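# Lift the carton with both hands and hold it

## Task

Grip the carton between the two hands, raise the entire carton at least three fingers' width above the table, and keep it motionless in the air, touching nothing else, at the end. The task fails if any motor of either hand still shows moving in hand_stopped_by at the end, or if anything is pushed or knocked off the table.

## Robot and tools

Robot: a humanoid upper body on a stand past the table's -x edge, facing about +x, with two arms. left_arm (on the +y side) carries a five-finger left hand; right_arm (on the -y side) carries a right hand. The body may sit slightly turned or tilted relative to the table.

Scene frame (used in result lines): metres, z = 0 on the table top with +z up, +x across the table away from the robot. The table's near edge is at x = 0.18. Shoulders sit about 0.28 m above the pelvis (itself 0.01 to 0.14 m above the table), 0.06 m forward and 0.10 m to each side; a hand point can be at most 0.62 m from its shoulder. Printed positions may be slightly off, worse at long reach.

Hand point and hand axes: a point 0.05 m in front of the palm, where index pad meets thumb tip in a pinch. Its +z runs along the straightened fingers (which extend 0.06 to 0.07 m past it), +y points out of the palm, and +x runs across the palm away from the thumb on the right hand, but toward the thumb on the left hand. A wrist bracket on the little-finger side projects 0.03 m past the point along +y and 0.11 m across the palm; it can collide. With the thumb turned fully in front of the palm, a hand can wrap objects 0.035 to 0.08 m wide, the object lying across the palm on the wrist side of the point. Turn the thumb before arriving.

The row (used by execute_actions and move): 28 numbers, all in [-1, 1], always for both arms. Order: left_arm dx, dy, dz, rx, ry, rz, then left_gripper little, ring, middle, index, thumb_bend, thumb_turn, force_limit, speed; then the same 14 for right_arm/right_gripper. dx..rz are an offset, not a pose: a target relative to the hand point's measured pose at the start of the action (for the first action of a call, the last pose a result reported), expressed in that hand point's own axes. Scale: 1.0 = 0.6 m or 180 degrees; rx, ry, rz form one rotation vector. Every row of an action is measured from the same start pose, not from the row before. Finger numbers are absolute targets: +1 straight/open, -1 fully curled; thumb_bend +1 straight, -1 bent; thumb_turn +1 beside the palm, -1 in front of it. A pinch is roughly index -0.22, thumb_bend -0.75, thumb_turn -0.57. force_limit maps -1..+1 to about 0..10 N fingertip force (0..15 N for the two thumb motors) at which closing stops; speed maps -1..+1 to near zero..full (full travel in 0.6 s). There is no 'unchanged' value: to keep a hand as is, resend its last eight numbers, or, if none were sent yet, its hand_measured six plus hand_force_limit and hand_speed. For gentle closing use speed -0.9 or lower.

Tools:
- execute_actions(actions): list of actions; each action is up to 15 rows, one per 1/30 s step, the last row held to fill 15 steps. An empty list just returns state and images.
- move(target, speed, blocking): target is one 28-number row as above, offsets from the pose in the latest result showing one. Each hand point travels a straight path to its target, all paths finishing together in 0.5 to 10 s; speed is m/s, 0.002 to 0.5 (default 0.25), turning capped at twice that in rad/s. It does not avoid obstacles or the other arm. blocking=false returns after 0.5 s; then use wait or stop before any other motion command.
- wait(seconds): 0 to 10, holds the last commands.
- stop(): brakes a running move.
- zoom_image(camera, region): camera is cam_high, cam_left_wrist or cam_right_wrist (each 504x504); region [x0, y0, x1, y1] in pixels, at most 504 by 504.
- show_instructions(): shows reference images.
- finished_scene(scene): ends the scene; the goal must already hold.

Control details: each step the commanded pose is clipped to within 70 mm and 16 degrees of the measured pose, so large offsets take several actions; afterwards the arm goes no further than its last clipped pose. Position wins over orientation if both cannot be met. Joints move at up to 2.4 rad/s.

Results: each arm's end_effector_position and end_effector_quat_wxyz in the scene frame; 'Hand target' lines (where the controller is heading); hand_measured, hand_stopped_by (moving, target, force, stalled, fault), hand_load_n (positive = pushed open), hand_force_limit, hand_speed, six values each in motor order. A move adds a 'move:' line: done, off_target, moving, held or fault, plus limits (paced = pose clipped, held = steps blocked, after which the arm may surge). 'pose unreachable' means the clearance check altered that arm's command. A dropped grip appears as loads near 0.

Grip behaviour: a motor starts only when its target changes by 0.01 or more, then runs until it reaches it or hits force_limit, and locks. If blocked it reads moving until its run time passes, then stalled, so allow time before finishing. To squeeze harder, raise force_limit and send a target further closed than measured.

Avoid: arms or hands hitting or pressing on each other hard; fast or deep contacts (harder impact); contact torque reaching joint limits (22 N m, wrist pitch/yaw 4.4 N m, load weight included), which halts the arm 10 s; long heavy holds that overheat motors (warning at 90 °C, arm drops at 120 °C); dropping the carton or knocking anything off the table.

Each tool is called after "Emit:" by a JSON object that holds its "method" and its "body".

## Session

Emit:
{"method": "execute_actions", "body": {"actions": []}}

Scene clock: 0.00 s.
left_arm: end_effector_position=(+0.0861, +0.1745, +0.4782) hand_measured=(+1.000, +1.000, +1.000, +1.000, +1.000, +1.000) hand_load_n=(+0.0, +0.0, +0.0, +0.0, +0.0, +0.0) hand_stopped_by=(target, target, target, target, target, target) hand_force_limit=0.00 hand_speed=-0.80 end_effector_quat_wxyz=(-0.001, -0.004, -0.107, +0.994) | right_arm: end_effector_position=(+0.1596, -0.0890, +0.4898) hand_measured=(+1.000, +1.000, +1.000, +1.000, +1.000, +1.000) hand_load_n=(+0.0, +0.0, +0.0, +0.0, +0.0, +0.0) hand_stopped_by=(target, target, target, target, target, target) hand_force_limit=0.00 hand_speed=-0.80 end_effector_quat_wxyz=(+0.988, -0.108, -0.007, +0.108)
Joint positions: left_arm=[-0.078  0.524  0.287 -0.614 -0.718 -1.053 -0.329] | right_arm=[-0.18  -0.406 -0.257 -0.552  0.469 -1.008  0.172]
Joint velocities: left_arm=[-0.005 -0.006  0.023  0.003  0.009  0.     0.   ] | right_arm=[ 0.002  0.003  0.    -0.002  0.002  0.     0.   ]
Motor temperatures (°C, as the motors report them): left_arm=[34 28 34 36 29 23 21] | right_arm=[34 40 27 33 27 20 26]
Hand target (left_arm): +0.086, +0.174, +0.478; -0.001, -0.004, -0.107, +0.994
Hand target (right_arm): +0.160, -0.089, +0.490; +0.988, -0.108, -0.007, +0.108

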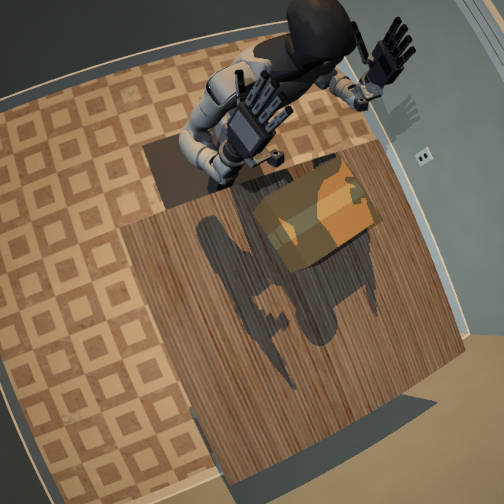

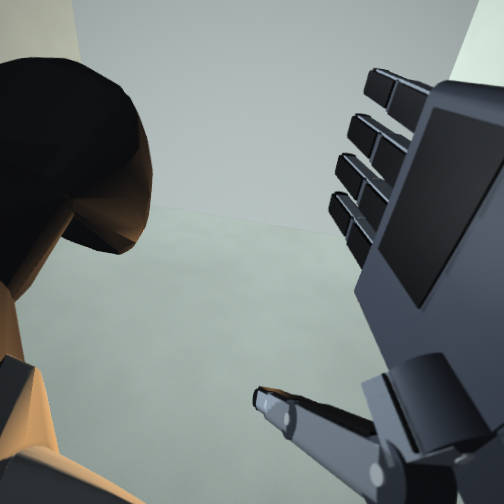

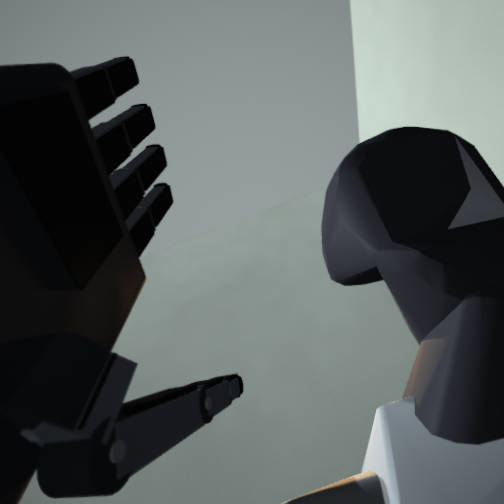

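Emit:
{"method": "zoom_image", "body": {"camera": "cam_high", "region": [236, 130, 404, 298]}}

Region (236, 130, 404, 298) of cam_high's 504x504 image, scaled by 3.000, with more detail than that image has.

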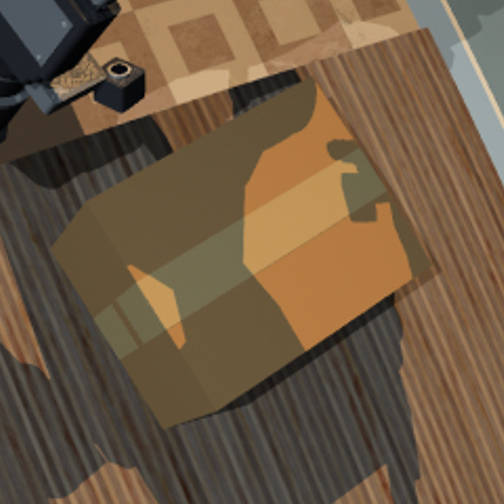

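Emit:
{"method": "move", "body": {"target": [-0.405,0.067,-0.549,0.0955,-0.609,-0.029,1,1,1,1,1,1,0,-0.8,0.358,0.091,-0.556,0.0624,0.6014,0.0543,1,1,1,1,1,1,0,-0.8], "speed": 0.35, "blocking": false}}

Emit:
{"method": "wait", "body": {"seconds": 1.5}}

Scene clock: 2.43 s.
left_arm: end_effector_position=(+0.1167, +0.1780, +0.4385) hand_measured=(+1.000, +1.000, +1.000, +1.000, +1.000, +1.000) hand_load_n=(+0.0, +0.0, +0.0, +0.0, +0.0, +0.0) hand_stopped_by=(target, target, target, target, target, target) hand_force_limit=0.00 hand_speed=-0.80 end_effector_quat_wxyz=(-0.005, +0.118, -0.087, +0.989) | right_arm: end_effector_position=(+0.1876, -0.0875, +0.4489) hand_measured=(+1.000, +1.000, +1.000, +1.000, +1.000, +1.000) hand_load_n=(+0.0, +0.0, +0.0, +0.0, +0.0, +0.0) hand_stopped_by=(target, target, target, target, target, target) hand_force_limit=0.00 hand_speed=-0.80 end_effector_quat_wxyz=(+0.983, -0.107, +0.114, +0.101)
Joint positions: left_arm=[ 0.132  0.45   0.194 -0.519 -0.709 -1.123 -0.425] | right_arm=[ 0.038 -0.333 -0.178 -0.471  0.456 -1.079  0.228]
Joint velocities: left_arm=[ 0.477 -0.172 -0.235  0.342  0.035 -0.137 -0.234] | right_arm=[ 0.532  0.161  0.204  0.313 -0.035 -0.156  0.149]
Motor temperatures (°C, as the motors report them): left_arm=[34 28 34 36 29 23 21] | right_arm=[34 40 27 33 27 20 26]
Hand target (left_arm): +0.124, +0.177, +0.428; -0.007, +0.145, -0.085, +0.986
Hand target (right_arm): +0.193, -0.086, +0.438; +0.979, -0.109, +0.140, +0.099
Off the commanded pose (left_arm): 0.361 m, 97 deg.
Off the commanded pose (right_arm): 0.351 m, 95 deg.
move: running

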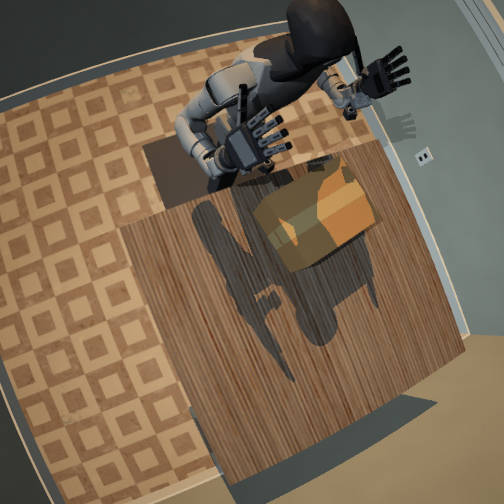

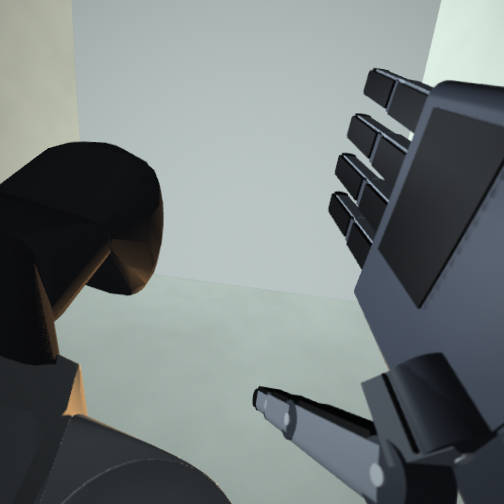

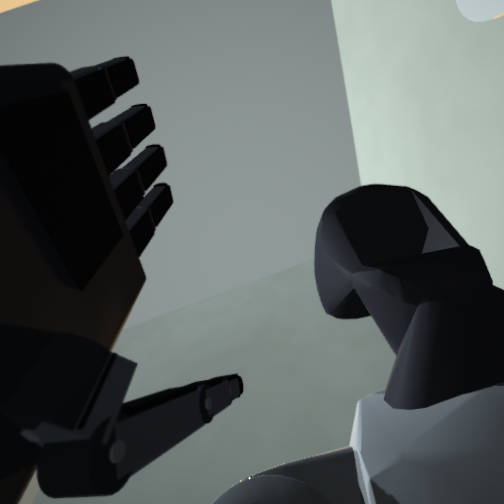

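Scene clock: 3.93 s.
left_arm: end_effector_position=(+0.2449, +0.1924, +0.2592) hand_measured=(+1.000, +1.000, +1.000, +1.000, +1.000, +1.000) hand_load_n=(+0.0, +0.0, +0.0, +0.0, +0.0, +0.0) hand_stopped_by=(target, target, target, target, target, target) hand_force_limit=0.00 hand_speed=-0.80 end_effector_quat_wxyz=(-0.029, +0.589, +0.001, +0.808) | right_arm: end_effector_position=(+0.3031, -0.0807, +0.2632) hand_measured=(+1.000, +1.000, +1.000, +1.000, +1.000, +1.000) hand_load_n=(+0.0, +0.0, +0.0, +0.0, +0.0, +0.0) hand_stopped_by=(target, target, target, target, target, target) hand_force_limit=0.00 hand_speed=-0.80 end_effector_quat_wxyz=(+0.805, -0.088, +0.584, +0.060)
Joint positions: left_arm=[ 0.444  0.295  0.096 -0.329 -0.365 -0.619 -0.249] | right_arm=[ 0.398 -0.204 -0.05  -0.292  0.269 -0.619  0.151]
Joint velocities: left_arm=[ 0.012 -0.006 -0.063 -0.19   0.222  0.799  0.353] | right_arm=[ 0.037  0.002  0.067 -0.17  -0.13   0.795 -0.227]
Motor temperatures (°C, as the motors report them): left_arm=[34 28 34 36 29 23 21] | right_arm=[34 40 27 33 27 21 26]
Hand target (left_arm): +0.252, +0.192, +0.249; -0.030, +0.612, +0.004, +0.790
Hand target (right_arm): +0.309, -0.079, +0.253; +0.788, -0.088, +0.606, +0.057
Off the commanded pose (left_arm): 0.140 m, 38 deg.
Off the commanded pose (right_arm): 0.133 m, 37 deg.
earlier move: running
wait: 1.50 s; no rest

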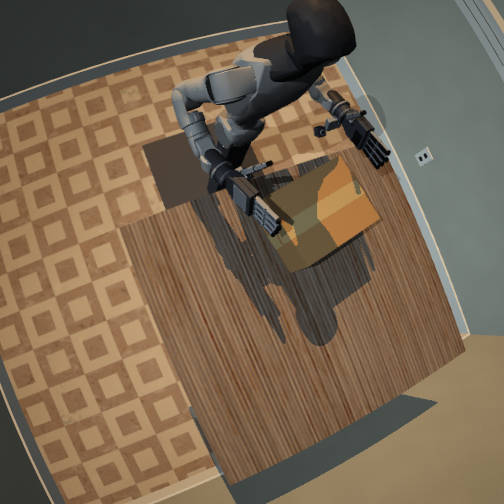

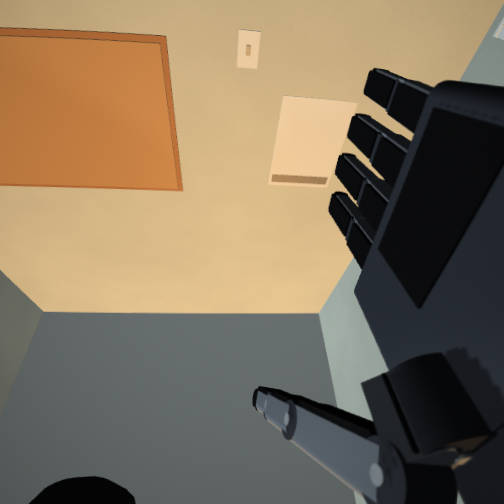

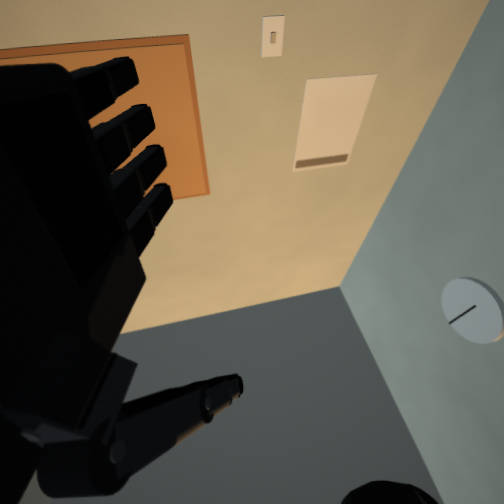

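Emit:
{"method": "wait", "body": {"seconds": 3}}

Emit:
{"method": "zoom_image", "body": {"camera": "cam_high", "region": [210, 110, 410, 290]}}

Scene clock: 5.20 s.
left_arm: end_effector_position=(+0.3292, +0.2009, +0.1469) hand_measured=(+1.000, +1.000, +1.000, +1.000, +1.000, +1.000) hand_load_n=(+0.0, +0.0, +0.0, +0.0, +0.0, +0.0) hand_stopped_by=(target, target, target, target, target, target) hand_force_limit=0.00 hand_speed=-0.80 end_effector_quat_wxyz=(-0.041, +0.814, +0.061, +0.576) | right_arm: end_effector_position=(+0.3732, -0.0699, +0.1465) hand_measured=(+1.000, +1.000, +1.000, +1.000, +1.000, +1.000) hand_load_n=(+0.0, +0.0, +0.0, +0.0, +0.0, +0.0) hand_stopped_by=(target, target, target, target, target, target) hand_force_limit=0.00 hand_speed=-0.80 end_effector_quat_wxyz=(+0.578, -0.066, +0.813, +0.033)
Joint positions: left_arm=[ 0.175  0.389  0.023 -0.517 -0.386  0.441  0.117] | right_arm=[ 0.185 -0.27  -0.011 -0.45   0.314  0.372 -0.084]
Joint velocities: left_arm=[-0.002  0.     0.011 -0.002  0.005  0.004  0.   ] | right_arm=[ 0.002 -0.011 -0.011  0.    -0.011  0.003  0.   ]
Motor temperatures (°C, as the motors report them): left_arm=[34 28 34 36 29 23 21] | right_arm=[34 40 27 33 27 21 26]
Hand target (left_arm): +0.330, +0.201, +0.148; -0.041, +0.814, +0.064, +0.577
Hand target (right_arm): +0.374, -0.070, +0.148; +0.579, -0.064, +0.812, +0.034
Off the commanded pose (left_arm): 0.006 m, 1 deg.
Off the commanded pose (right_arm): 0.010 m, 2 deg.
earlier move: off_target (left_arm, right_arm)
wait: 1.17 of 3 s (the move ended)

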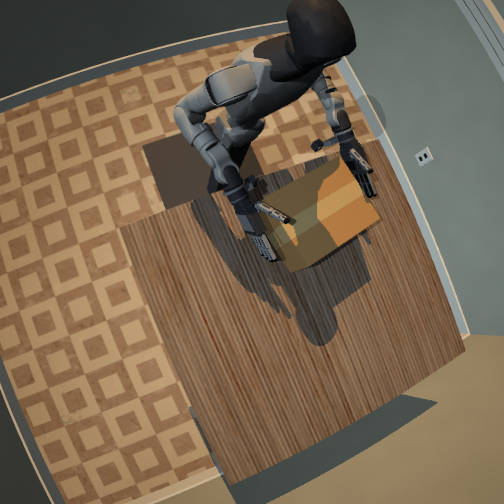

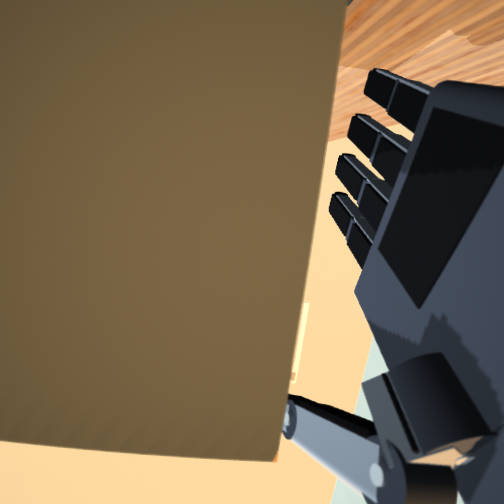

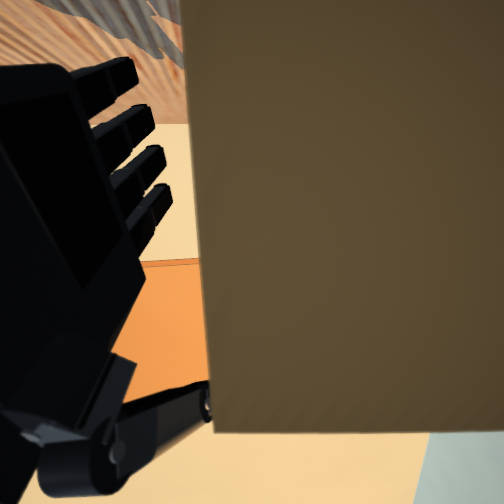

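Region (210, 110, 410, 290) of cam_high's 504x504 image, scaled by 2.520, with more detail than that image has; it fills the top 454 rows of this view, and the rest is white.

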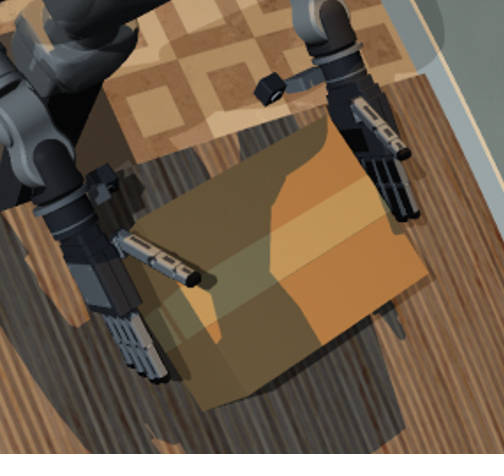

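Emit:
{"method": "move", "body": {"target": [0.027,0.05,0.026,0.008,0,-0.003,0.86,0.9,0.9,0.9,1,1,-0.65,-0.5,-0.026,0.05,0.021,-0.008,0,-0.003,0.86,0.9,0.92,0.92,1,1,-0.65,-0.5], "speed": 0.1}}

Emit:
{"method": "zoom_image", "body": {"camera": "cam_high", "region": [210, 110, 410, 290]}}

Scene clock: 6.57 s.
left_arm: end_effector_position=(+0.3537, +0.1752, +0.1562) hand_measured=(+0.860, +0.900, +0.900, +0.900, +1.000, +1.000) hand_load_n=(+0.0, +0.0, +0.0, +0.0, +0.0, +0.0) hand_stopped_by=(target, target, target, target, target, target) hand_force_limit=-0.65 hand_speed=-0.50 end_effector_quat_wxyz=(-0.047, +0.814, +0.076, +0.575) | right_arm: end_effector_position=(+0.3847, -0.0368, +0.1560) hand_measured=(+0.860, +0.900, +0.920, +0.920, +1.000, +1.000) hand_load_n=(+0.0, +0.0, +0.0, +0.0, +0.0, +0.0) hand_stopped_by=(target, target, target, target, target, target) hand_force_limit=-0.65 hand_speed=-0.50 end_effector_quat_wxyz=(+0.576, -0.076, +0.812, +0.043)
Joint positions: left_arm=[ 0.043  0.309 -0.085 -0.555 -0.35   0.583  0.273] | right_arm=[ 0.074 -0.239  0.067 -0.489  0.296  0.5   -0.166]
Joint velocities: left_arm=[ 0.002 -0.006 -0.018 -0.003  0.017  0.     0.009] | right_arm=[ 0.002 -0.015  0.003 -0.005  0.002  0.    -0.006]
Motor temperatures (°C, as the motors report them): left_arm=[34 28 34 36 29 24 21] | right_arm=[34 40 27 33 27 21 26]
Hand target (left_arm): +0.354, +0.175, +0.156; -0.049, +0.814, +0.075, +0.574
Hand target (right_arm): +0.385, -0.037, +0.156; +0.576, -0.077, +0.813, +0.042
Off the commanded pose (left_arm): 0.001 m, 0 deg.
Off the commanded pose (right_arm): 0.001 m, 0 deg.
move: done

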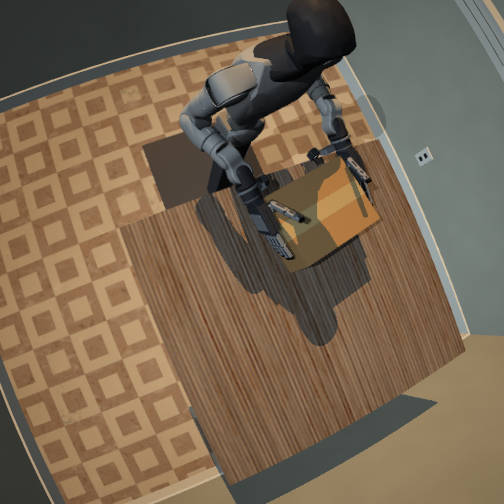

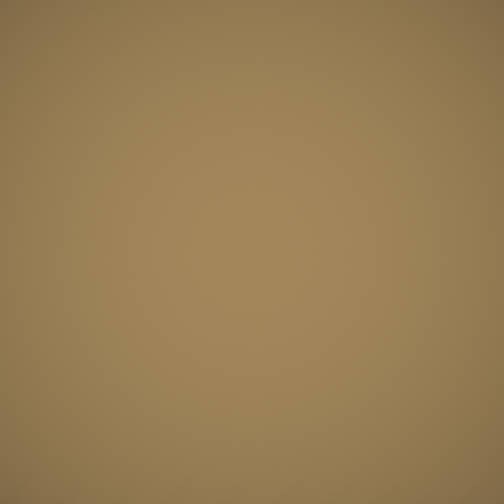

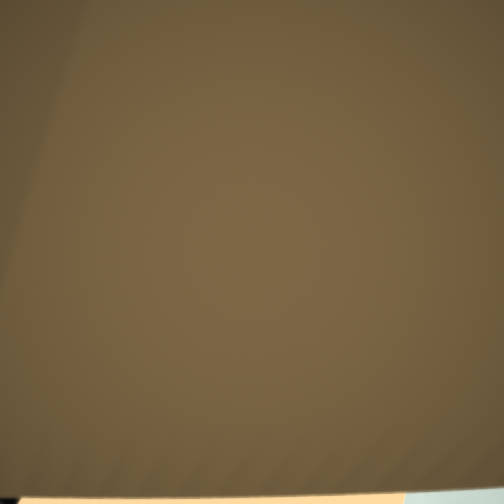

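Region (210, 110, 410, 290) of cam_high's 504x504 image, scaled by 2.520, with more detail than that image has; it fills the top 454 rows of this view, and the rest is white.

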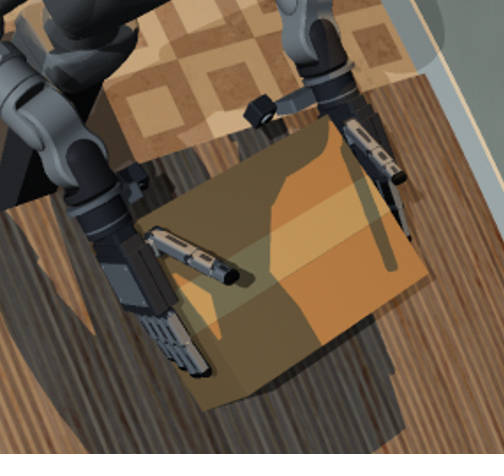

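Emit:
{"method": "move", "body": {"target": [0.002,0.098,-0.022,-0.044,-0.004,-0.008,0.86,0.9,0.9,0.9,1,1,-0.65,-0.5,-0.002,0.098,-0.022,-0.044,0.004,0.01,0.86,0.9,0.92,0.92,1,1,-0.65,-0.5], "speed": 0.07}}

Scene clock: 8.03 s.
left_arm: end_effector_position=(+0.3521, +0.1642, +0.1536) hand_measured=(+0.860, +0.900, +0.900, +0.900, +1.000, +1.000) hand_load_n=(+0.0, +0.0, +0.0, +0.0, +0.0, +0.0) hand_stopped_by=(target, target, target, target, target, target) hand_force_limit=-0.65 hand_speed=-0.50 end_effector_quat_wxyz=(-0.063, +0.818, +0.069, +0.568) | right_arm: end_effector_position=(+0.3800, -0.0261, +0.1549) hand_measured=(+0.860, +0.900, +0.920, +0.920, +1.000, +1.000) hand_load_n=(+0.0, +0.0, +0.0, +0.0, +0.0, +0.0) hand_stopped_by=(target, target, target, target, target, target) hand_force_limit=-0.65 hand_speed=-0.50 end_effector_quat_wxyz=(+0.573, -0.078, +0.815, +0.031)
Joint positions: left_arm=[ 0.04   0.303 -0.154 -0.59  -0.321  0.624  0.354] | right_arm=[ 0.075 -0.238  0.14  -0.525  0.284  0.529 -0.257]
Joint velocities: left_arm=[-0.003  0.    -0.029 -0.005  0.     0.     0.014] | right_arm=[-0.014 -0.012  0.018 -0.012  0.014  0.    -0.027]
Motor temperatures (°C, as the motors report them): left_arm=[34 28 34 36 29 24 21] | right_arm=[34 40 27 34 27 21 27]
Hand target (left_arm): +0.350, +0.117, +0.164; +0.017, +0.818, +0.047, +0.573
Hand target (right_arm): +0.361, +0.017, +0.161; +0.563, -0.105, +0.813, +0.107
Off the commanded pose (left_arm): 0.050 m, 10 deg.
Off the commanded pose (right_arm): 0.049 m, 9 deg.
move: off_target (left_arm, right_arm)

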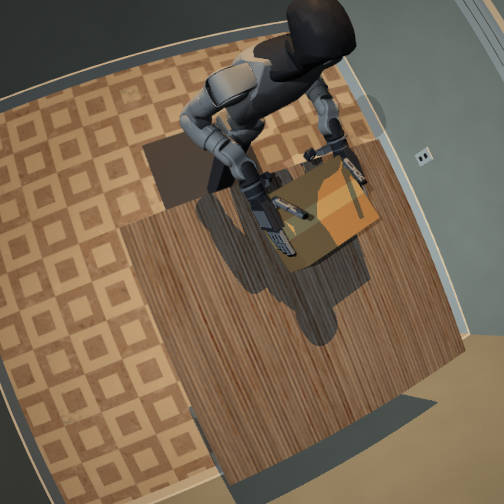

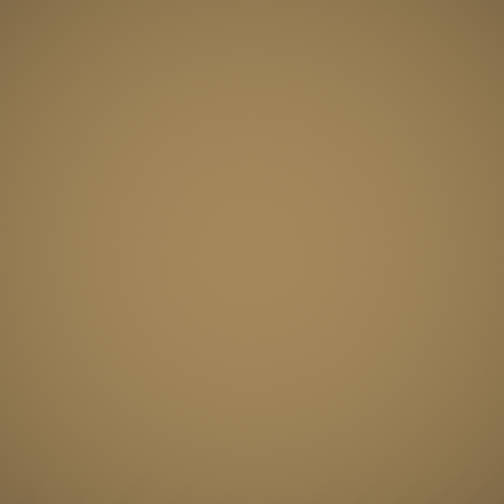

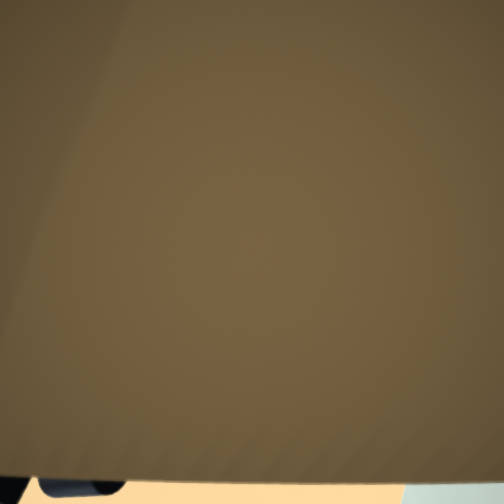

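Emit:
{"method": "execute_actions", "body": {"actions": [[[0.007,0.081,-0.02,-0.0505,0,-0.016,0.86,0.9,0.9,0.9,1,1,-0.65,-0.8,-0.004,0.081,-0.02,-0.0505,0.001,0.014,0.86,0.9,0.92,0.92,1,1,-0.65,-0.8],[0.007,0.083,-0.02,-0.0515,0,-0.016,0.6,0.6,0.6,0.6,1,1,-0.65,-0.8,-0.004,0.083,-0.02,-0.0515,0.001,0.014,0.6,0.6,0.6,0.6,1,1,-0.65,-0.8],[0.007,0.085,-0.02,-0.053,0,-0.016,0.6,0.6,0.6,0.6,1,1,-0.65,-0.8,-0.004,0.085,-0.02,-0.053,0.001,0.014,0.6,0.6,0.6,0.6,1,1,-0.65,-0.8]]]}}

Scene clock: 8.93 s.
left_arm: end_effector_position=(+0.3520, +0.1643, +0.1533) hand_measured=(+0.828, +0.836, +0.858, +0.846, +1.000, +1.000) hand_load_n=(+0.0, +3.5, +1.0, +1.5, +0.0, +0.0) hand_stopped_by=(force, force, force, force, target, target) hand_force_limit=-0.65 hand_speed=-0.80 end_effector_quat_wxyz=(-0.068, +0.817, +0.069, +0.568) | right_arm: end_effector_position=(+0.3800, -0.0264, +0.1543) hand_measured=(+0.784, +0.836, +0.866, +0.878, +1.000, +1.000) hand_load_n=(+1.5, +2.0, +2.0, +1.5, +0.0, +0.0) hand_stopped_by=(force, force, force, force, target, target) hand_force_limit=-0.65 hand_speed=-0.80 end_effector_quat_wxyz=(+0.574, -0.080, +0.814, +0.025)
Joint positions: left_arm=[ 0.04   0.308 -0.164 -0.59  -0.319  0.62   0.368] | right_arm=[ 0.074 -0.249  0.152 -0.526  0.284  0.526 -0.275]
Joint velocities: left_arm=[ 0.006  0.02  -0.009  0.009 -0.017 -0.002  0.005] | right_arm=[-0.008 -0.015  0.006  0.002  0.003 -0.002 -0.011]
Motor temperatures (°C, as the motors report them): left_arm=[34 28 34 37 29 24 22] | right_arm=[34 40 27 34 27 21 28]
Hand target (left_arm): +0.349, +0.115, +0.163; +0.019, +0.818, +0.043, +0.573
Hand target (right_arm): +0.359, +0.020, +0.161; +0.562, -0.108, +0.812, +0.111
Off the commanded pose (left_arm): 0.053 m, 10 deg.
Off the commanded pose (right_arm): 0.053 m, 10 deg.

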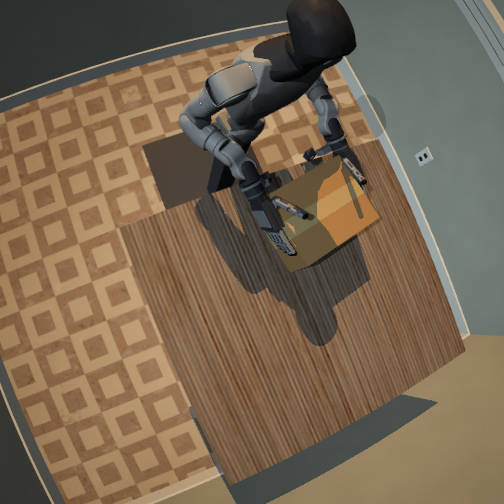

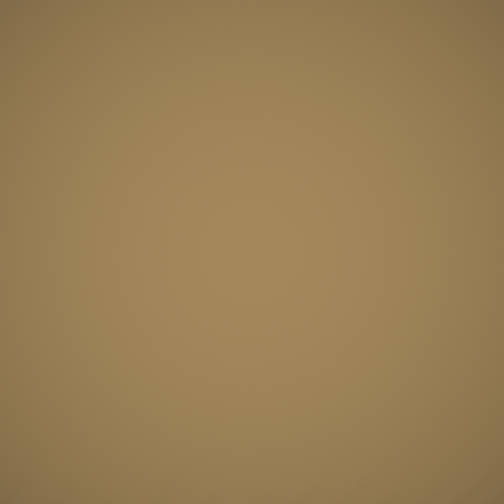

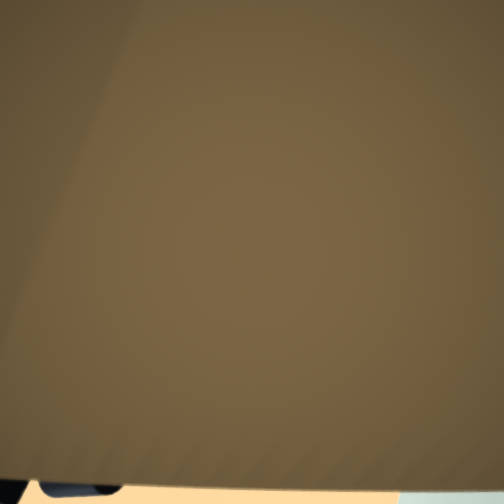

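Emit:
{"method": "execute_actions", "body": {"actions": [[[0.009,0.086,-0.021,-0.056,0.001,-0.018,0.58,0.6,0.6,0.6,1,1,-0.65,-0.85,-0.006,0.086,-0.021,-0.056,0.0005,0.017,0.6,0.6,0.6,0.6,1,1,-0.65,-0.8],[0.012,0.086,-0.021,-0.056,0.002,-0.018,0.58,0.6,0.6,0.6,1,1,-0.65,-0.85,-0.009,0.086,-0.021,-0.056,-0.0005,0.017,0.6,0.6,0.6,0.6,1,1,-0.65,-0.8],[0.015,0.086,-0.021,-0.056,0.003,-0.018,0.58,0.6,0.6,0.6,1,1,-0.65,-0.85,-0.012,0.086,-0.021,-0.056,-0.0015,0.017,0.6,0.6,0.6,0.6,1,1,-0.65,-0.8],[0.018,0.086,-0.021,-0.056,0.004,-0.018,0.58,0.6,0.6,0.6,1,1,-0.65,-0.85,-0.015,0.086,-0.021,-0.056,-0.0025,0.017,0.6,0.6,0.6,0.6,1,1,-0.65,-0.8],[0.021,0.086,-0.021,-0.056,0.005,-0.018,0.58,0.6,0.6,0.6,1,1,-0.65,-0.85,-0.018,0.086,-0.021,-0.056,-0.0035,0.017,0.6,0.6,0.6,0.6,1,1,-0.65,-0.8],[0.024,0.086,-0.021,-0.056,0.006,-0.018,0.58,0.6,0.6,0.6,1,1,-0.65,-0.85,-0.021,0.086,-0.021,-0.056,-0.0045,0.017,0.6,0.6,0.6,0.6,1,1,-0.65,-0.8],[0.027,0.086,-0.021,-0.056,0.007,-0.018,0.58,0.6,0.6,0.6,1,1,-0.65,-0.85,-0.024,0.086,-0.021,-0.056,-0.0055,0.017,0.6,0.6,0.6,0.6,1,1,-0.65,-0.8],[0.03,0.086,-0.021,-0.056,0.008,-0.018,0.58,0.6,0.6,0.6,1,1,-0.65,-0.85,-0.027,0.086,-0.021,-0.056,-0.0065,0.017,0.6,0.6,0.6,0.6,1,1,-0.65,-0.8],[0.033,0.086,-0.021,-0.056,0.009,-0.018,0.58,0.6,0.6,0.6,1,1,-0.65,-0.85,-0.03,0.086,-0.021,-0.056,-0.0075,0.017,0.6,0.6,0.6,0.6,1,1,-0.65,-0.8],[0.036,0.086,-0.021,-0.056,0.01,-0.018,0.58,0.6,0.6,0.6,1,1,-0.65,-0.85,-0.033,0.086,-0.021,-0.056,-0.0085,0.017,0.6,0.6,0.6,0.6,1,1,-0.65,-0.8],[0.039,0.086,-0.021,-0.056,0.011,-0.018,0.58,0.6,0.6,0.6,1,1,-0.65,-0.85,-0.036,0.086,-0.021,-0.056,-0.0095,0.017,0.6,0.6,0.6,0.6,1,1,-0.65,-0.8],[0.042,0.086,-0.021,-0.056,0.012,-0.018,0.58,0.6,0.6,0.6,1,1,-0.65,-0.85,-0.039,0.086,-0.021,-0.056,-0.0105,0.017,0.6,0.6,0.6,0.6,1,1,-0.65,-0.8],[0.045,0.086,-0.021,-0.056,0.013,-0.018,0.58,0.6,0.6,0.6,1,1,-0.65,-0.85,-0.042,0.086,-0.021,-0.056,-0.0115,0.017,0.6,0.6,0.6,0.6,1,1,-0.65,-0.8],[0.048,0.086,-0.021,-0.056,0.014,-0.018,0.58,0.6,0.6,0.6,1,1,-0.65,-0.85,-0.045,0.086,-0.021,-0.056,-0.0125,0.017,0.6,0.6,0.6,0.6,1,1,-0.65,-0.8],[0.051,0.086,-0.021,-0.056,0.015,-0.018,0.58,0.6,0.6,0.6,1,1,-0.65,-0.85,-0.048,0.086,-0.021,-0.056,-0.0135,0.017,0.6,0.6,0.6,0.6,1,1,-0.65,-0.8]]]}}

Emit:
{"method": "wait", "body": {"seconds": 0.4}}

Scene clock: 10.03 s.
left_arm: end_effector_position=(+0.3569, +0.1639, +0.1684) hand_measured=(+0.814, +0.836, +0.858, +0.846, +1.000, +1.000) hand_load_n=(+5.0, +3.0, +0.5, +0.0, +0.0, +0.0) hand_stopped_by=(force, force, force, force, target, target) hand_force_limit=-0.65 hand_speed=-0.85 end_effector_quat_wxyz=(-0.066, +0.810, +0.070, +0.579) | right_arm: end_effector_position=(+0.3807, -0.0267, +0.1579) hand_measured=(+0.784, +0.836, +0.866, +0.878, +1.000, +1.000) hand_load_n=(+0.0, +1.0, +1.5, +1.5, +0.0, +0.0) hand_stopped_by=(force, force, force, force, target, target) hand_force_limit=-0.65 hand_speed=-0.80 end_effector_quat_wxyz=(+0.570, -0.081, +0.817, +0.024)
Joint positions: left_arm=[ 0.009  0.309 -0.152 -0.628 -0.339  0.66   0.383] | right_arm=[ 0.062 -0.261  0.144 -0.56   0.309  0.579 -0.292]
Joint velocities: left_arm=[-0.31   0.002  0.032 -0.124 -0.011  0.158  0.07 ] | right_arm=[-0.071 -0.002 -0.081 -0.239  0.084  0.037 -0.104]
Motor temperatures (°C, as the motors report them): left_arm=[34 28 35 37 29 24 23] | right_arm=[34 40 28 34 27 21 30]
Hand target (left_arm): +0.356, +0.115, +0.186; +0.018, +0.804, +0.039, +0.593
Hand target (right_arm): +0.365, +0.022, +0.184; +0.581, -0.111, +0.798, +0.114
Off the commanded pose (left_arm): 0.054 m, 10 deg.
Off the commanded pose (right_arm): 0.059 m, 11 deg.

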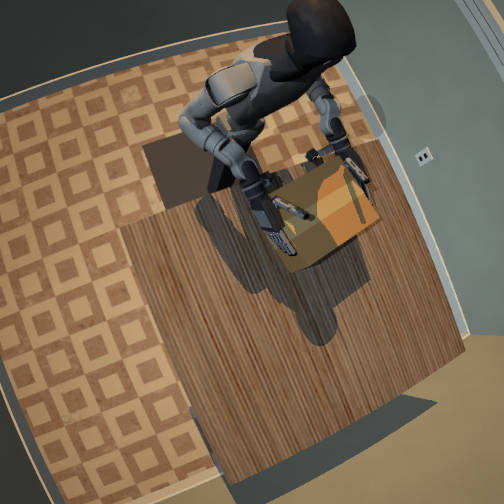

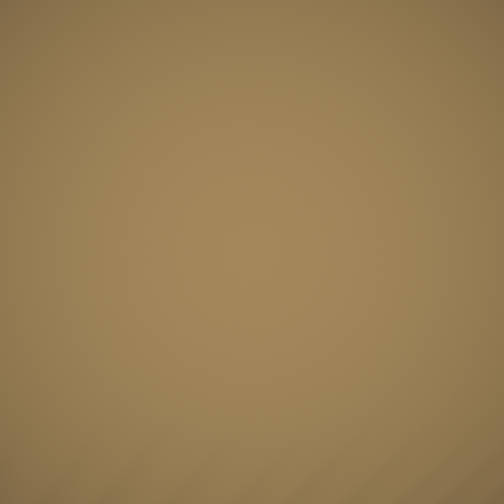

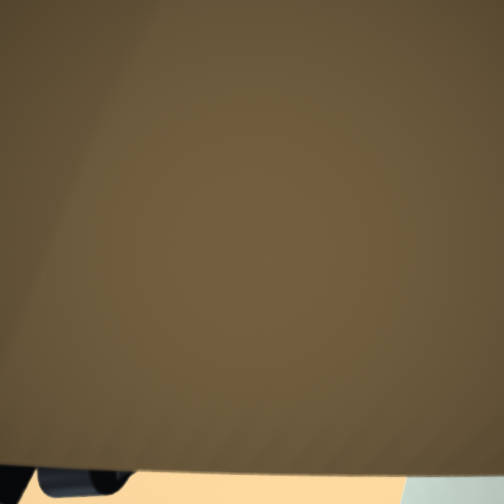

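Scene clock: 10.43 s.
left_arm: end_effector_position=(+0.3610, +0.1642, +0.1818) hand_measured=(+0.814, +0.836, +0.858, +0.846, +1.000, +1.000) hand_load_n=(+1.0, +3.5, +1.5, +1.5, +0.0, +0.0) hand_stopped_by=(force, force, force, force, target, target) hand_force_limit=-0.65 hand_speed=-0.85 end_effector_quat_wxyz=(-0.065, +0.799, +0.072, +0.594) | right_arm: end_effector_position=(+0.3858, -0.0261, +0.1724) hand_measured=(+0.784, +0.836, +0.866, +0.878, +1.000, +1.000) hand_load_n=(+4.5, +3.0, +1.5, +0.0, +0.0, +0.0) hand_stopped_by=(force, force, force, force, target, target) hand_force_limit=-0.65 hand_speed=-0.80 end_effector_quat_wxyz=(+0.587, -0.077, +0.806, +0.025)
Joint positions: left_arm=[-0.012  0.309 -0.147 -0.644 -0.342  0.659  0.391] | right_arm=[ 0.042 -0.261  0.135 -0.58   0.311  0.579 -0.3  ]
Joint velocities: left_arm=[ 0.    -0.006 -0.003 -0.003 -0.005  0.     0.   ] | right_arm=[0.006 0.023 0.017 0.005 0.002 0.    0.   ]
Motor temperatures (°C, as the motors report them): left_arm=[35 28 35 37 29 24 23] | right_arm=[34 40 28 34 27 22 31]
Hand target (left_arm): +0.356, +0.115, +0.186; +0.018, +0.804, +0.039, +0.593
Hand target (right_arm): +0.365, +0.022, +0.184; +0.581, -0.111, +0.798, +0.114
Off the commanded pose (left_arm): 0.052 m, 10 deg.
Off the commanded pose (right_arm): 0.055 m, 11 deg.
wait: 0.40 s; at rest by 0.30 s

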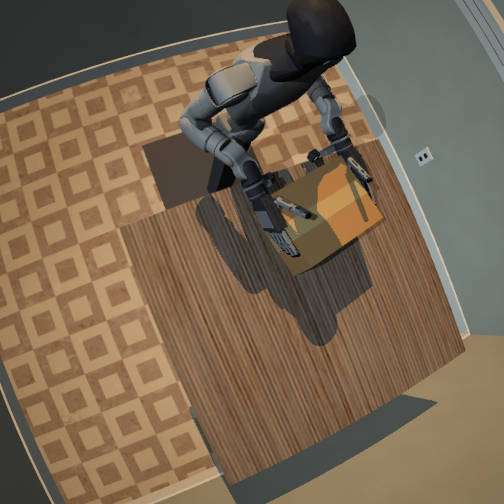

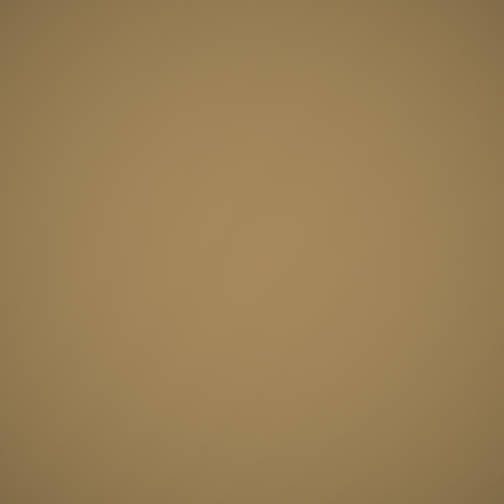

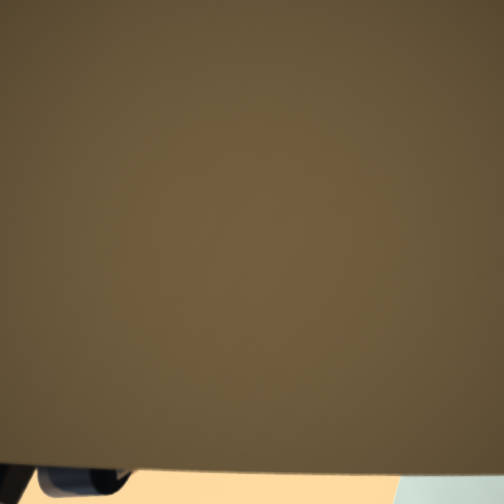

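Emit:
{"method": "execute_actions", "body": {"actions": [[[0.002,0.084,-0.025,-0.0555,-0.005,-0.014,0.58,0.6,0.6,0.6,1,1,-0.65,-0.85,-0.017,0.086,-0.027,-0.059,-0.004,0.0155,0.6,0.6,0.6,0.6,1,1,-0.65,-0.8],[0.004,0.084,-0.0245,-0.0556,-0.0045,-0.014,0.58,0.6,0.6,0.6,1,1,-0.65,-0.85,-0.019,0.086,-0.0265,-0.0591,-0.0045,0.0155,0.6,0.6,0.6,0.6,1,1,-0.65,-0.8],[0.007,0.084,-0.024,-0.0558,-0.004,-0.014,0.58,0.6,0.6,0.6,1,1,-0.65,-0.85,-0.022,0.086,-0.026,-0.0592,-0.005,0.0155,0.6,0.6,0.6,0.6,1,1,-0.65,-0.8],[0.011,0.085,-0.023,-0.056,-0.0035,-0.014,0.58,0.6,0.6,0.6,1,1,-0.65,-0.85,-0.026,0.086,-0.025,-0.0594,-0.0055,0.0155,0.6,0.6,0.6,0.6,1,1,-0.65,-0.8],[0.015,0.085,-0.022,-0.0562,-0.003,-0.014,0.58,0.6,0.6,0.6,1,1,-0.65,-0.85,-0.031,0.086,-0.024,-0.0596,-0.006,0.0155,0.6,0.6,0.6,0.6,1,1,-0.65,-0.8],[0.02,0.085,-0.021,-0.0564,-0.0025,-0.014,0.58,0.6,0.6,0.6,1,1,-0.65,-0.85,-0.036,0.086,-0.023,-0.0597,-0.0065,0.0155,0.6,0.6,0.6,0.6,1,1,-0.65,-0.8],[0.025,0.085,-0.02,-0.0566,-0.0015,-0.014,0.58,0.6,0.6,0.6,1,1,-0.65,-0.85,-0.042,0.086,-0.022,-0.0599,-0.0075,0.0155,0.6,0.6,0.6,0.6,1,1,-0.65,-0.8],[0.03,0.086,-0.019,-0.0568,-0.001,-0.014,0.58,0.6,0.6,0.6,1,1,-0.65,-0.85,-0.047,0.087,-0.021,-0.06,-0.008,0.0155,0.6,0.6,0.6,0.6,1,1,-0.65,-0.8],[0.035,0.086,-0.018,-0.057,0,-0.014,0.58,0.6,0.6,0.6,1,1,-0.65,-0.85,-0.053,0.087,-0.02,-0.0602,-0.009,0.0155,0.6,0.6,0.6,0.6,1,1,-0.65,-0.8],[0.04,0.086,-0.017,-0.0572,0.0005,-0.014,0.58,0.6,0.6,0.6,1,1,-0.65,-0.85,-0.058,0.087,-0.019,-0.0604,-0.0095,0.0155,0.6,0.6,0.6,0.6,1,1,-0.65,-0.8],[0.045,0.086,-0.016,-0.0574,0.001,-0.014,0.58,0.6,0.6,0.6,1,1,-0.65,-0.85,-0.063,0.087,-0.018,-0.0605,-0.01,0.0155,0.6,0.6,0.6,0.6,1,1,-0.65,-0.8],[0.049,0.087,-0.0155,-0.0576,0.0015,-0.014,0.58,0.6,0.6,0.6,1,1,-0.65,-0.85,-0.068,0.087,-0.0175,-0.0607,-0.0105,0.0155,0.6,0.6,0.6,0.6,1,1,-0.65,-0.8],[0.053,0.087,-0.015,-0.0577,0.002,-0.014,0.58,0.6,0.6,0.6,1,1,-0.65,-0.85,-0.072,0.087,-0.017,-0.0608,-0.011,0.0155,0.6,0.6,0.6,0.6,1,1,-0.65,-0.8],[0.056,0.087,-0.0145,-0.0578,0.0025,-0.014,0.58,0.6,0.6,0.6,1,1,-0.65,-0.85,-0.075,0.087,-0.0165,-0.0609,-0.0115,0.0155,0.6,0.6,0.6,0.6,1,1,-0.65,-0.8],[0.058,0.087,-0.014,-0.058,0.003,-0.014,0.58,0.6,0.6,0.6,1,1,-0.65,-0.85,-0.077,0.087,-0.016,-0.061,-0.012,0.0155,0.6,0.6,0.6,0.6,1,1,-0.65,-0.8]]]}}

Emit:
{"method": "wait", "body": {"seconds": 0.3}}

Scene clock: 14.50 s.
left_arm: end_effector_position=(+0.3722, +0.1650, +0.2112) hand_measured=(+0.814, +0.836, +0.858, +0.846, +1.000, +1.000) hand_load_n=(+0.5, +3.0, +1.5, +2.0, +0.0, +0.0) hand_stopped_by=(force, force, force, force, target, target) hand_force_limit=-0.65 hand_speed=-0.85 end_effector_quat_wxyz=(-0.065, +0.789, +0.074, +0.606) | right_arm: end_effector_position=(+0.3970, -0.0238, +0.2024) hand_measured=(+0.784, +0.836, +0.866, +0.878, +1.000, +1.000) hand_load_n=(+5.0, +3.5, +2.0, +0.0, +0.0, +0.0) hand_stopped_by=(force, force, force, force, target, target) hand_force_limit=-0.65 hand_speed=-0.80 end_effector_quat_wxyz=(+0.598, -0.079, +0.798, +0.025)
Joint positions: left_arm=[-0.118  0.308 -0.101 -0.721 -0.409  0.81   0.438] | right_arm=[-0.054 -0.278  0.081 -0.676  0.379  0.741 -0.338]
Joint velocities: left_arm=[-0.354 -0.029  0.163 -0.129 -0.158  0.342  0.112] | right_arm=[-0.351 -0.003 -0.153 -0.172  0.141  0.369 -0.103]
Motor temperatures (°C, as the motors report them): left_arm=[36 29 35 38 29 27 28] | right_arm=[36 40 29 37 27 25 38]
Hand target (left_arm): +0.369, +0.115, +0.219; +0.020, +0.795, +0.035, +0.605
Hand target (right_arm): +0.376, +0.027, +0.218; +0.592, -0.118, +0.788, +0.118
Off the commanded pose (left_arm): 0.053 m, 11 deg.
Off the commanded pose (right_arm): 0.056 m, 11 deg.

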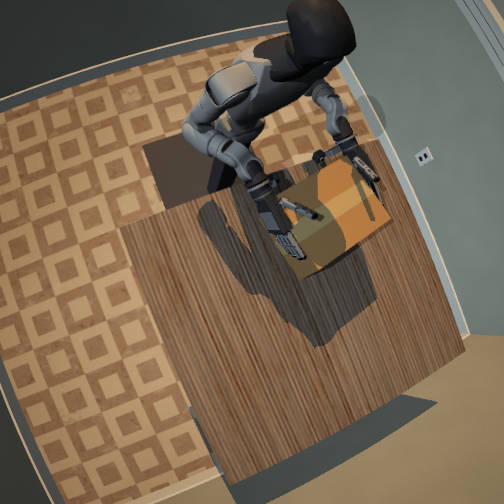

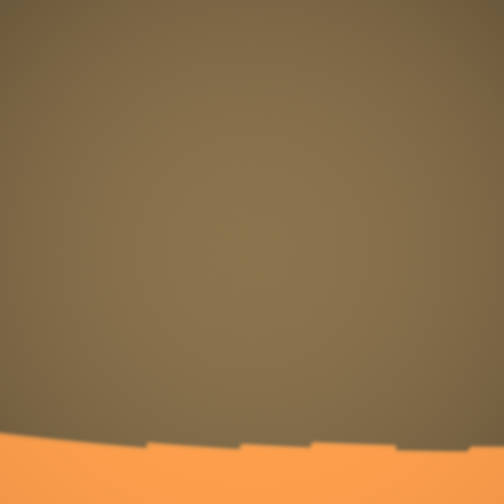

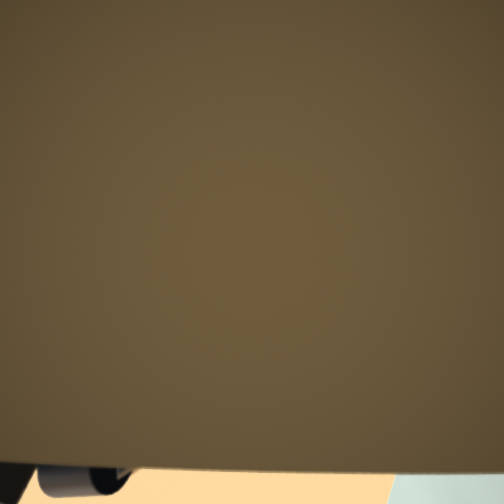

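Scene clock: 14.80 s.
left_arm: end_effector_position=(+0.3745, +0.1655, +0.2154) hand_measured=(+0.814, +0.836, +0.858, +0.846, +1.000, +1.000) hand_load_n=(+0.5, +3.0, +1.0, +2.0, +0.0, +0.0) hand_stopped_by=(force, force, force, force, target, target) hand_force_limit=-0.65 hand_speed=-0.85 end_effector_quat_wxyz=(-0.065, +0.788, +0.075, +0.607) | right_arm: end_effector_position=(+0.3994, -0.0232, +0.2067) hand_measured=(+0.784, +0.836, +0.866, +0.878, +1.000, +1.000) hand_load_n=(+5.0, +3.0, +1.0, +0.0, +0.0, +0.0) hand_stopped_by=(force, force, force, force, target, target) hand_force_limit=-0.65 hand_speed=-0.80 end_effector_quat_wxyz=(+0.599, -0.079, +0.797, +0.025)
Joint positions: left_arm=[-0.138  0.306 -0.092 -0.728 -0.42   0.835  0.445] | right_arm=[-0.074 -0.278  0.072 -0.685  0.389  0.767 -0.344]
Joint velocities: left_arm=[ 0.005 -0.014 -0.014  0.005 -0.005  0.007  0.   ] | right_arm=[ 0.008 -0.003 -0.003  0.002  0.003  0.005  0.   ]
Motor temperatures (°C, as the motors report them): left_arm=[36 29 35 38 29 27 28] | right_arm=[36 40 29 37 27 26 39]
Hand target (left_arm): +0.369, +0.115, +0.219; +0.020, +0.795, +0.035, +0.605
Hand target (right_arm): +0.376, +0.027, +0.218; +0.592, -0.118, +0.788, +0.118
Off the commanded pose (left_arm): 0.053 m, 11 deg.
Off the commanded pose (right_arm): 0.055 m, 11 deg.
wait: 0.30 s; no rest

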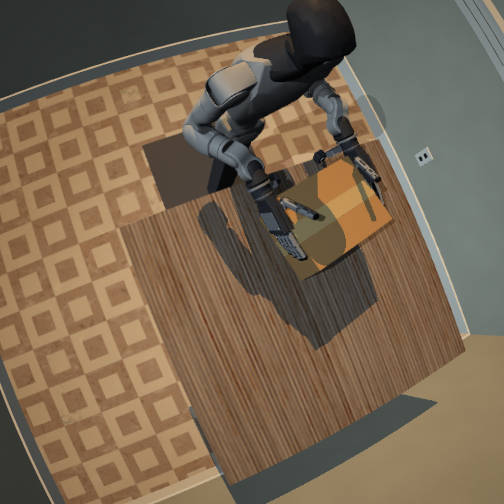

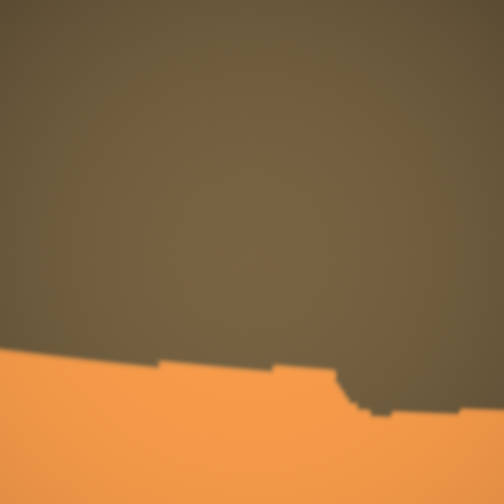

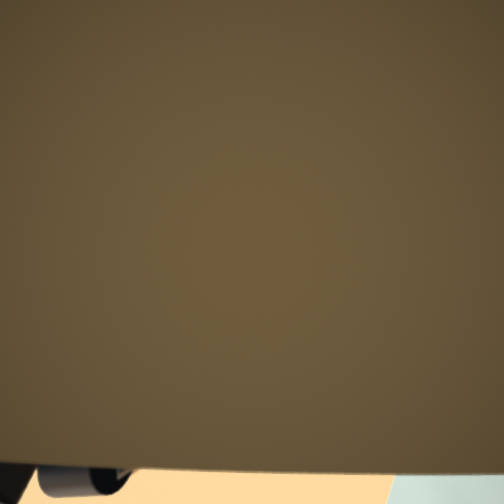

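Emit:
{"method": "execute_actions", "body": {"actions": []}}

Scene clock: 15.20 s.
left_arm: end_effector_position=(+0.3745, +0.1655, +0.2154) hand_measured=(+0.814, +0.836, +0.858, +0.846, +1.000, +1.000) hand_load_n=(+0.5, +3.0, +1.0, +2.0, +0.0, +0.0) hand_stopped_by=(force, force, force, force, target, target) hand_force_limit=-0.65 hand_speed=-0.85 end_effector_quat_wxyz=(-0.065, +0.788, +0.075, +0.607) | right_arm: end_effector_position=(+0.3994, -0.0232, +0.2067) hand_measured=(+0.784, +0.836, +0.866, +0.878, +1.000, +1.000) hand_load_n=(+5.0, +3.0, +1.5, +0.0, +0.0, +0.0) hand_stopped_by=(force, force, force, force, target, target) hand_force_limit=-0.65 hand_speed=-0.80 end_effector_quat_wxyz=(+0.599, -0.079, +0.797, +0.025)
Joint positions: left_arm=[-0.138  0.306 -0.092 -0.728 -0.42   0.835  0.445] | right_arm=[-0.074 -0.278  0.072 -0.685  0.389  0.767 -0.344]
Joint velocities: left_arm=[-0.002  0.006 -0.006 -0.005 -0.006  0.     0.   ] | right_arm=[-0.005  0.003 -0.008  0.002  0.002  0.     0.   ]
Motor temperatures (°C, as the motors report them): left_arm=[36 29 36 38 29 27 28] | right_arm=[36 40 29 37 27 26 39]
Hand target (left_arm): +0.369, +0.115, +0.219; +0.020, +0.795, +0.035, +0.605
Hand target (right_arm): +0.376, +0.027, +0.218; +0.592, -0.118, +0.788, +0.118
Off the commanded pose (left_arm): 0.053 m, 11 deg.
Off the commanded pose (right_arm): 0.055 m, 11 deg.

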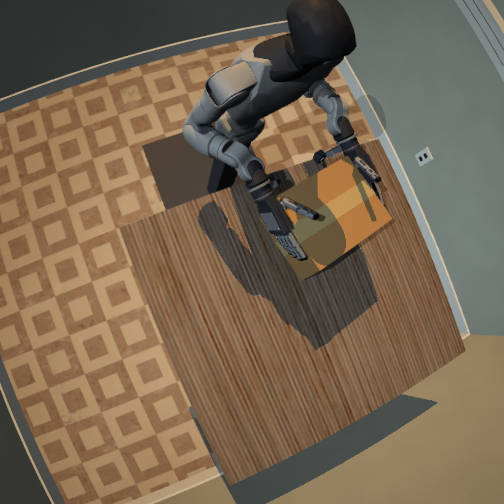

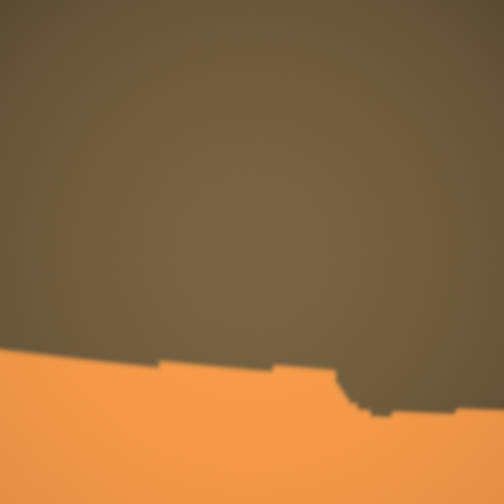

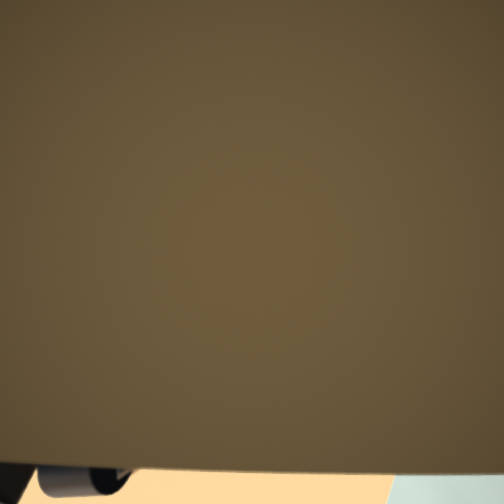

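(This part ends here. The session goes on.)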